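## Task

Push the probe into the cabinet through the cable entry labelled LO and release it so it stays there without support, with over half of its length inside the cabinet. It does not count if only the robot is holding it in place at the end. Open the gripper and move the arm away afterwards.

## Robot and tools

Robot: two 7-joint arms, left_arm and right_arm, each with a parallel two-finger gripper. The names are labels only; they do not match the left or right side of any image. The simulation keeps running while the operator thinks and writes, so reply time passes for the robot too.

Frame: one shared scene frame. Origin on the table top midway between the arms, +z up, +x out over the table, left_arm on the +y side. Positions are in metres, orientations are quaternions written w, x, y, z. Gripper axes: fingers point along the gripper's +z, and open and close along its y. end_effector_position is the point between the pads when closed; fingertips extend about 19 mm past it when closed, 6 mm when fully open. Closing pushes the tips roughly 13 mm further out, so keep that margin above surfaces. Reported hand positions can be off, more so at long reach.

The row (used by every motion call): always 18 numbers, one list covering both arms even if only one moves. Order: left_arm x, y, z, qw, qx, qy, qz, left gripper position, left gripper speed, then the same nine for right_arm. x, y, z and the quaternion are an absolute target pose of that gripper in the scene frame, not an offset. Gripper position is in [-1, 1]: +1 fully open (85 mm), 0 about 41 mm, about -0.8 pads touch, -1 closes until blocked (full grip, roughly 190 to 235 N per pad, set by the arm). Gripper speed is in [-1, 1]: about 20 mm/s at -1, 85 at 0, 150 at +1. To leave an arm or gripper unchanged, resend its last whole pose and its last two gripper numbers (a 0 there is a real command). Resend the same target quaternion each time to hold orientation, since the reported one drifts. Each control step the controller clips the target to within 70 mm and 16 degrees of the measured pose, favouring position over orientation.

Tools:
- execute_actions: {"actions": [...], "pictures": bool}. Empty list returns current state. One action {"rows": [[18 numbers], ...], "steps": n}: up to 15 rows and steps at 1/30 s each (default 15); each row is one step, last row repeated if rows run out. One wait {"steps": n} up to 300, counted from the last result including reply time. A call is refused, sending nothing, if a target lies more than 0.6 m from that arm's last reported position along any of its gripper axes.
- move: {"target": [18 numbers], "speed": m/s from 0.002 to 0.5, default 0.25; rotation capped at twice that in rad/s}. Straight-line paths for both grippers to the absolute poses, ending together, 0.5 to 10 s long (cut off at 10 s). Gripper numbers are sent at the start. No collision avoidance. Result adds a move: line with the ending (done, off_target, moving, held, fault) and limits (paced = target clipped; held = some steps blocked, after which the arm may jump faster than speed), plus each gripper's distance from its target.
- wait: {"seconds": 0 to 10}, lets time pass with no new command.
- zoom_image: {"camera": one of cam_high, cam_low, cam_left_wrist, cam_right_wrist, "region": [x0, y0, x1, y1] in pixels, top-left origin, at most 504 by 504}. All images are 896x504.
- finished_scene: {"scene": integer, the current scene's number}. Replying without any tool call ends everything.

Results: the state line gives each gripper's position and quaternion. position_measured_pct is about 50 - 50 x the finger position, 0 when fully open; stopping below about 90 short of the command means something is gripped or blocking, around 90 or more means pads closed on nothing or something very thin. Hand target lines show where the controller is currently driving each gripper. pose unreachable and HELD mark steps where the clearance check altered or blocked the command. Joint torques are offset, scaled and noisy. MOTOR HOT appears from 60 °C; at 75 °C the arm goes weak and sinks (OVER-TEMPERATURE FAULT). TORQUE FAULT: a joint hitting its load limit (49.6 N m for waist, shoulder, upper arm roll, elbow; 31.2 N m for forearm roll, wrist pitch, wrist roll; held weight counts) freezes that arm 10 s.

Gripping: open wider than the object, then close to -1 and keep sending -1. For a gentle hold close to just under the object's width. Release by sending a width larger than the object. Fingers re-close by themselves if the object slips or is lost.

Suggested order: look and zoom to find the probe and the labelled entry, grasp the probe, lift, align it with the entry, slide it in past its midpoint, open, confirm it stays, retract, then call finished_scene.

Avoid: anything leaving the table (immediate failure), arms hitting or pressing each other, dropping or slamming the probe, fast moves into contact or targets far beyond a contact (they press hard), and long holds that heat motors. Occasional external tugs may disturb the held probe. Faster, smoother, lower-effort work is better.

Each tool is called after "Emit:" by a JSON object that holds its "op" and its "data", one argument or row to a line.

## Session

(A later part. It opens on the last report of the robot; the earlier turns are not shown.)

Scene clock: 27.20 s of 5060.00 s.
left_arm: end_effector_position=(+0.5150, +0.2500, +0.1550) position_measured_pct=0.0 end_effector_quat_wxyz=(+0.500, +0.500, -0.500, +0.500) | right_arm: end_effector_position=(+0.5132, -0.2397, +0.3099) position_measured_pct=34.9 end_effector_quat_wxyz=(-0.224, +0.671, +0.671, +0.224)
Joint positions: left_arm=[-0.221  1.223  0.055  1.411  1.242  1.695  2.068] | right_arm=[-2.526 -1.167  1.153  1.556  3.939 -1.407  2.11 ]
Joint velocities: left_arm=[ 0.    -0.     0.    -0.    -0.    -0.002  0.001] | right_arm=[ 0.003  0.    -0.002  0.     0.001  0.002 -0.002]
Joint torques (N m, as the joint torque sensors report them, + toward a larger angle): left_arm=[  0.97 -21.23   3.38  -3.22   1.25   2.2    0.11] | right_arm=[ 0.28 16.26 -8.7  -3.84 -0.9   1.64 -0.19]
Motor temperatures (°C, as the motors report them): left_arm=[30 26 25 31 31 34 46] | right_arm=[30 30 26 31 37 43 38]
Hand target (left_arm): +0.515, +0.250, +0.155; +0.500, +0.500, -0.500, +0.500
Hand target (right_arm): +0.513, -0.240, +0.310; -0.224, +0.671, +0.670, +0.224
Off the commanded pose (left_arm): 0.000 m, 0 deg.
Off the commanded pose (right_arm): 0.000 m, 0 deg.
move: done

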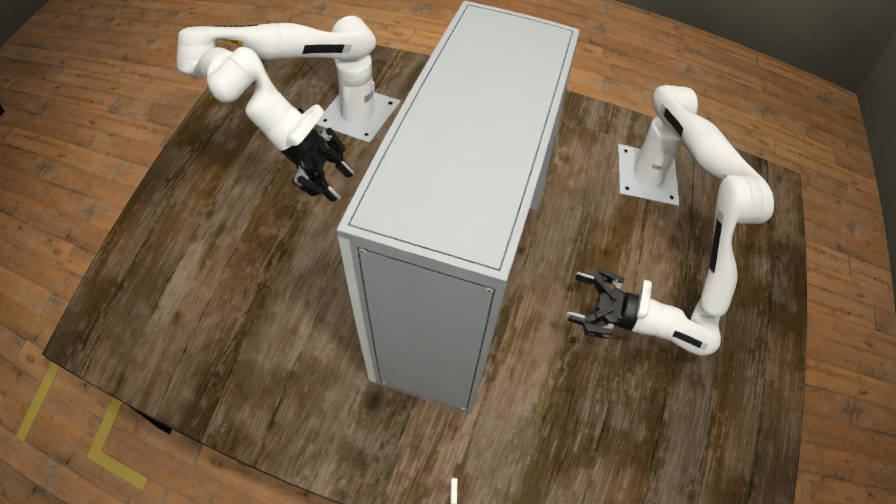

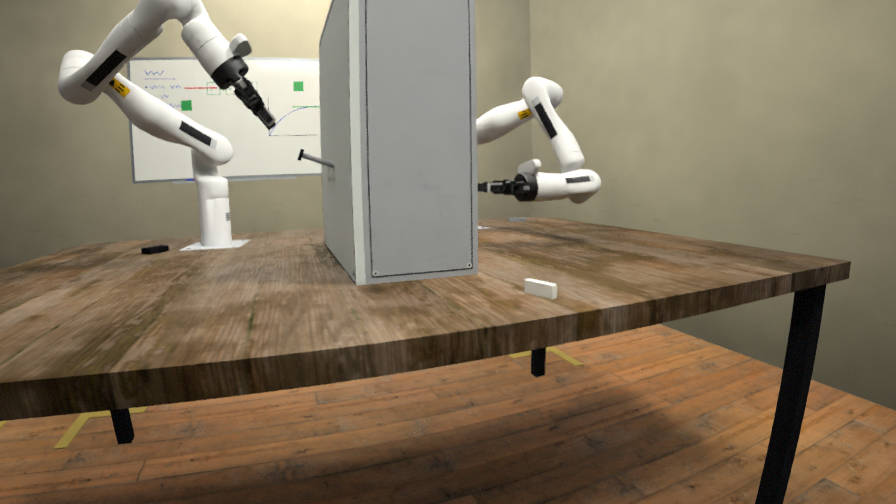

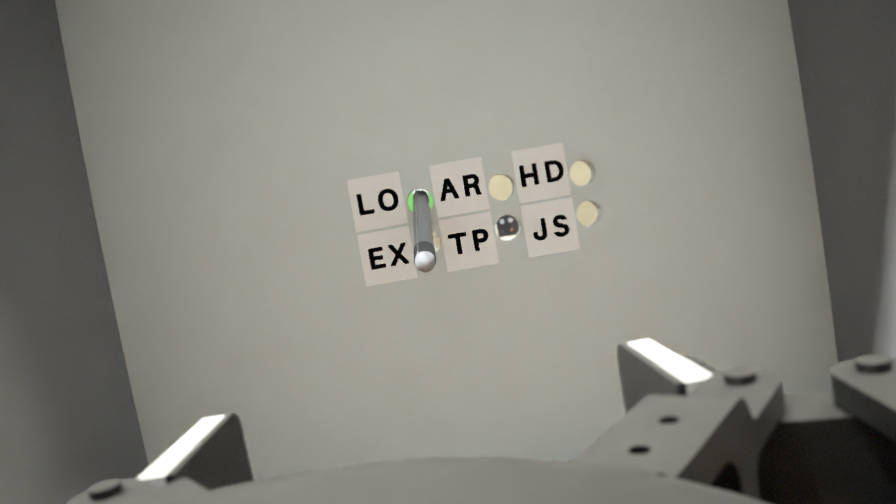

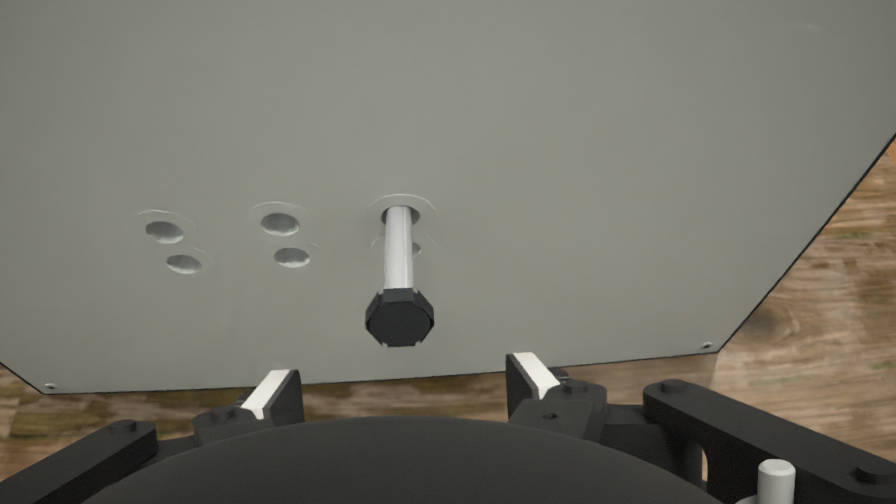

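Emit:
{"op": "move", "data": {
  "target": [0.515,0.25,0.155,0.5,0.5,-0.5,0.5,1,0,0.5135,-0.205,0.25,-0.224,0.67,0.67,0.224,-1,1]
}}

Emit:
{"op": "move", "data": {
  "target": [0.515,0.25,0.155,0.5,0.5,-0.5,0.5,1,0,0.5135,-0.155,0.232,-0.224,0.67,0.67,0.224,-1,1],
  "speed": 0.05
}}

Emit:
{"op": "move", "data": {
  "target": [0.515,0.25,0.155,0.5,0.5,-0.5,0.5,1,0,0.5135,-0.28,0.28,-0.224,0.67,0.67,0.224,0.3,0]
}}

Scene clock: 28.57 s of 5060.00 s.
left_arm: end_effector_position=(+0.5150, +0.2500, +0.1550) position_measured_pct=0.0 end_effector_quat_wxyz=(+0.500, +0.500, -0.500, +0.500) | right_arm: end_effector_position=(+0.5136, -0.2052, +0.2501) position_measured_pct=91.7 end_effector_quat_wxyz=(-0.224, +0.671, +0.671, +0.224)
Joint positions: left_arm=[-0.221  1.223  0.055  1.411  1.242  1.695  2.068] | right_arm=[-2.58  -1.234  1.24   1.664  4.037 -1.272  2.054]
Joint velocities: left_arm=[-0.001  0.001  0.    -0.     0.    -0.     0.   ] | right_arm=[-0.003 -0.002  0.002  0.001 -0.003  0.002  0.001]
Joint torques (N m, as the joint torque sensors report them, + toward a larger angle): left_arm=[  0.17 -21.34   3.69  -3.2    0.8    2.26   0.09] | right_arm=[ 0.57 16.83 -9.1  -3.49 -0.64  1.54  0.07]
Motor temperatures (°C, as the motors report them): left_arm=[30 26 25 31 31 34 46] | right_arm=[30 30 26 31 37 43 38]
Hand target (left_arm): +0.515, +0.250, +0.155; +0.500, +0.500, -0.500, +0.500
Hand target (right_arm): +0.514, -0.205, +0.250; -0.224, +0.670, +0.671, +0.224
Off the commanded pose (left_arm): 0.000 m, 0 deg.
Off the commanded pose (right_arm): 0.000 m, 0 deg.
move: done

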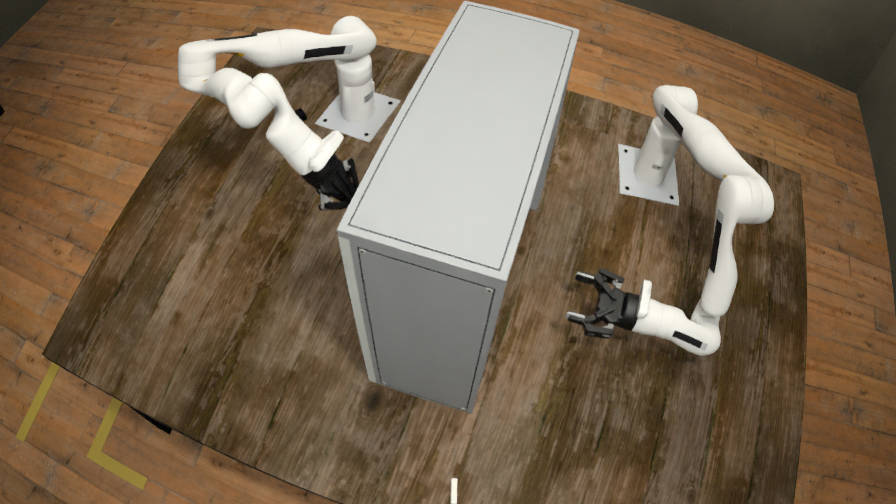

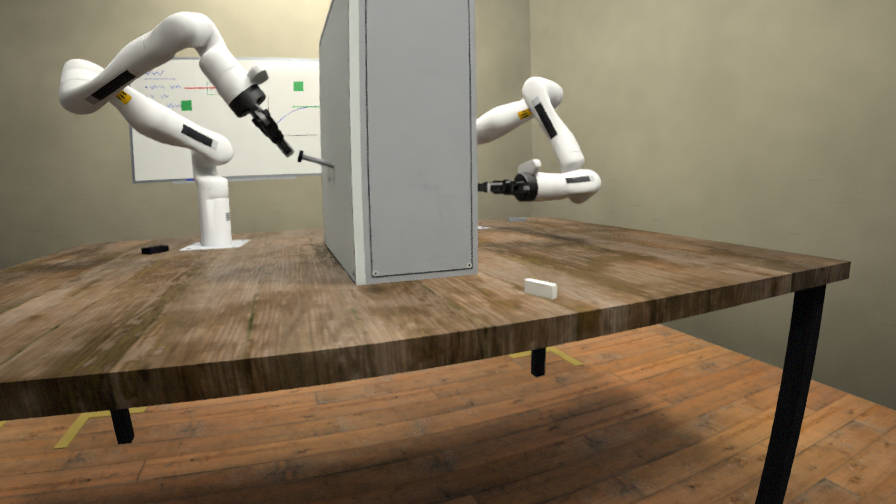

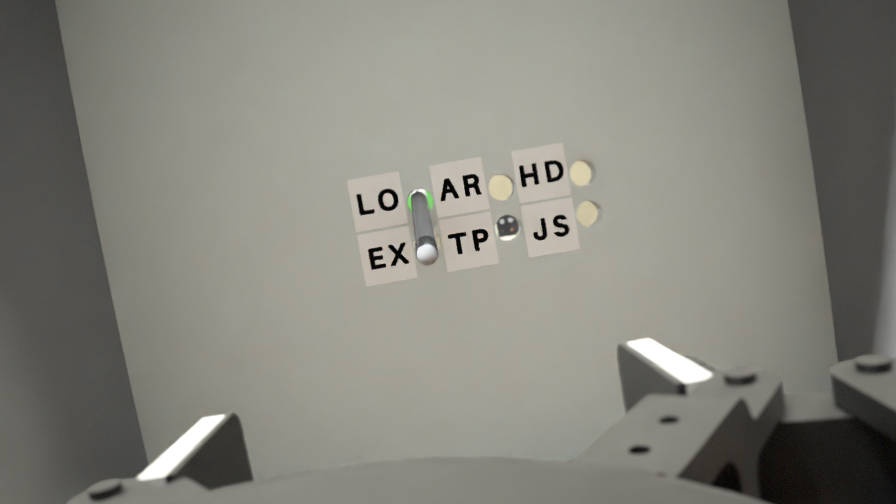

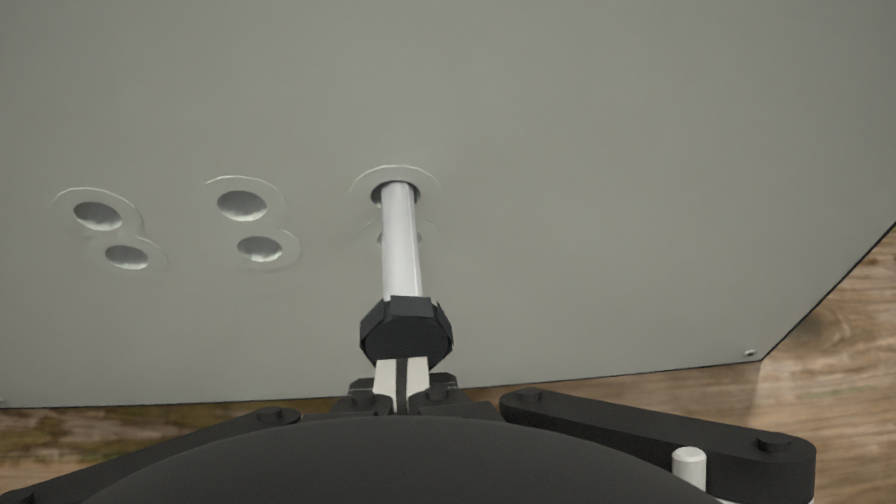

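Scene clock: 29.87 s of 5060.00 s.
left_arm: end_effector_position=(+0.5150, +0.2500, +0.1550) position_measured_pct=0.0 end_effector_quat_wxyz=(+0.500, +0.500, -0.500, +0.500) | right_arm: end_effector_position=(+0.5140, -0.1562, +0.2317) position_measured_pct=91.7 end_effector_quat_wxyz=(-0.224, +0.671, +0.670, +0.224)
Joint positions: left_arm=[-0.221  1.223  0.055  1.411  1.242  1.695  2.068] | right_arm=[-2.684 -1.235  1.298  1.673  4.095 -1.195  1.98 ]
Joint velocities: left_arm=[-0.     0.    -0.    -0.     0.    -0.001 -0.   ] | right_arm=[-0.005 -0.002 -0.002  0.     0.    -0.002 -0.   ]
Joint torques (N m, as the joint torque sensors report them, + toward a larger angle): left_arm=[  0.8  -21.47   3.42  -3.7    1.02   2.52   0.14] | right_arm=[-0.96 16.21 -9.5  -3.47 -0.85  2.1   0.35]
Motor temperatures (°C, as the motors report them): left_arm=[30 26 25 31 31 34 46] | right_arm=[30 30 26 31 37 43 38]
Hand target (left_arm): +0.515, +0.250, +0.155; +0.500, +0.500, -0.500, +0.500
Hand target (right_arm): +0.514, -0.155, +0.232; -0.224, +0.671, +0.671, +0.224
Off the commanded pose (left_arm): 0.000 m, 0 deg.
Off the commanded pose (right_arm): 0.001 m, 0 deg.
move: done

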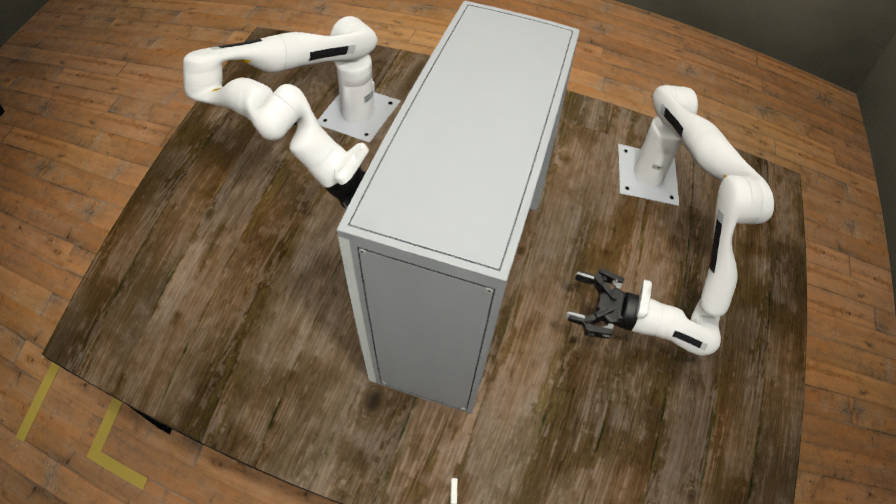

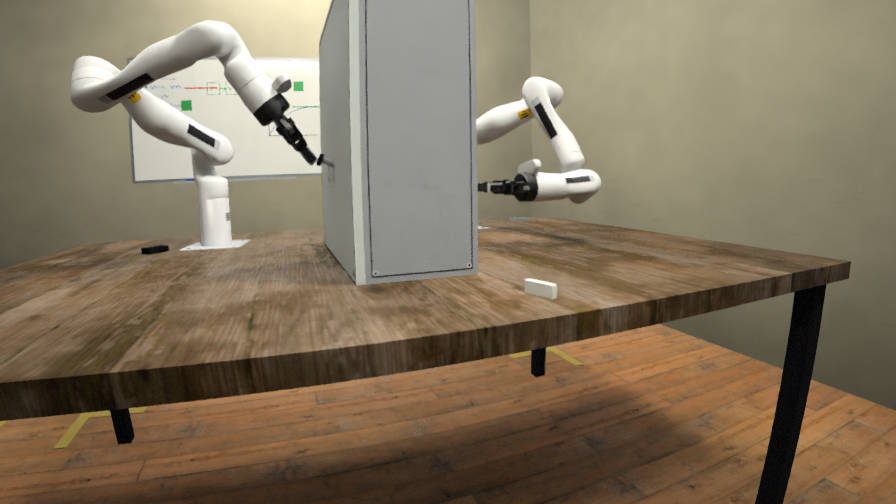

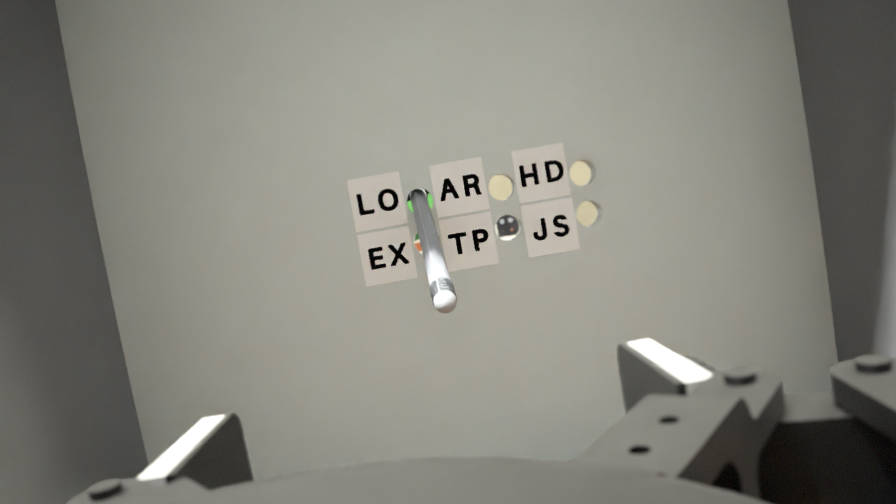

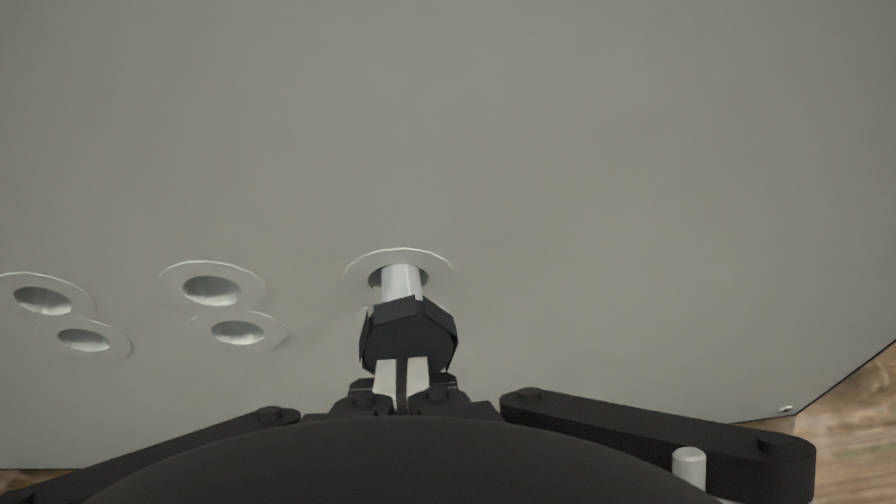

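Scene clock: 30.87 s of 5060.00 s.
left_arm: end_effector_position=(+0.5150, +0.2500, +0.1550) position_measured_pct=0.0 end_effector_quat_wxyz=(+0.500, +0.500, -0.500, +0.500) | right_arm: end_effector_position=(+0.5131, -0.2797, +0.2800) position_measured_pct=34.9 end_effector_quat_wxyz=(-0.224, +0.671, +0.671, +0.224)
Joint positions: left_arm=[-0.221  1.223  0.055  1.411  1.242  1.695  2.068] | right_arm=[-2.441 -1.228  1.164  1.607  3.954 -1.41   2.173]
Joint velocities: left_arm=[-0.001  0.     0.     0.    -0.    -0.     0.   ] | right_arm=[ 0.002 -0.    -0.    -0.001  0.001 -0.003 -0.   ]
Joint torques (N m, as the joint torque sensors report them, + toward a larger angle): left_arm=[  0.96 -21.71   3.32  -3.44   0.88   2.12   0.21] | right_arm=[-0.03 16.64 -8.38 -3.36 -0.89  1.26 -0.05]
Motor temperatures (°C, as the motors report them): left_arm=[30 26 25 31 31 34 46] | right_arm=[30 30 26 31 37 43 38]
Hand target (left_arm): +0.515, +0.250, +0.155; +0.500, +0.500, -0.500, +0.500
Hand target (right_arm): +0.513, -0.280, +0.280; -0.224, +0.671, +0.671, +0.224
Off the commanded pose (left_arm): 0.000 m, 0 deg.
Off the commanded pose (right_arm): 0.001 m, 0 deg.
move: done

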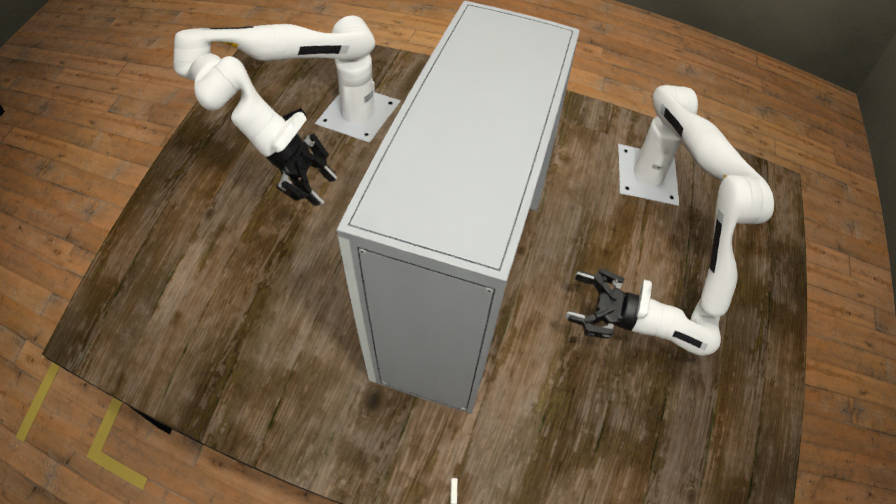

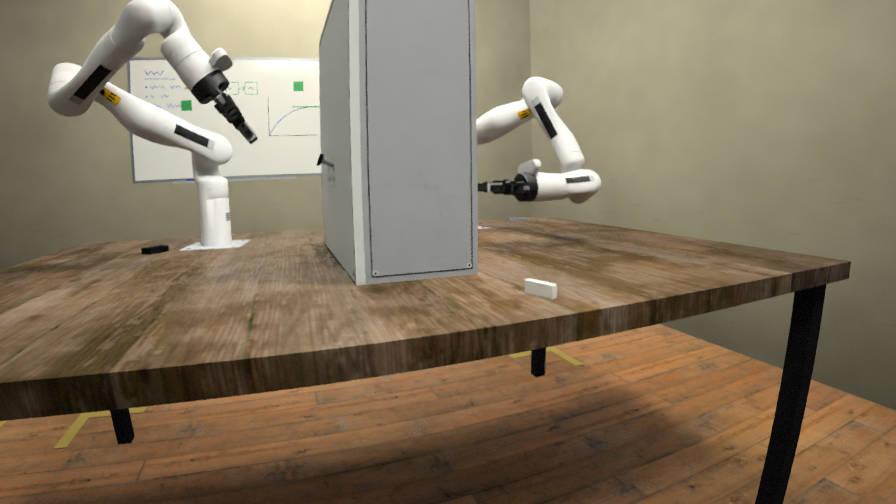

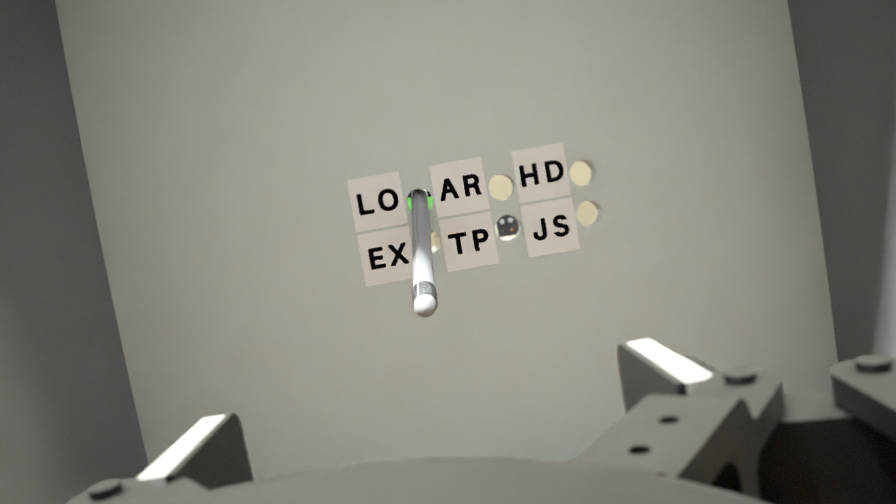

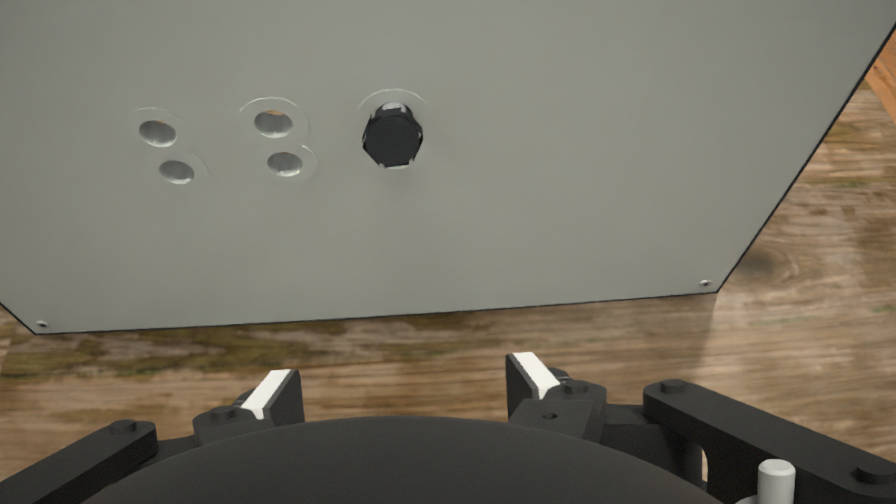

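Emit:
{"op": "finished_scene", "data": {
  "scene": 1
}}

The scene is finished: the task was done.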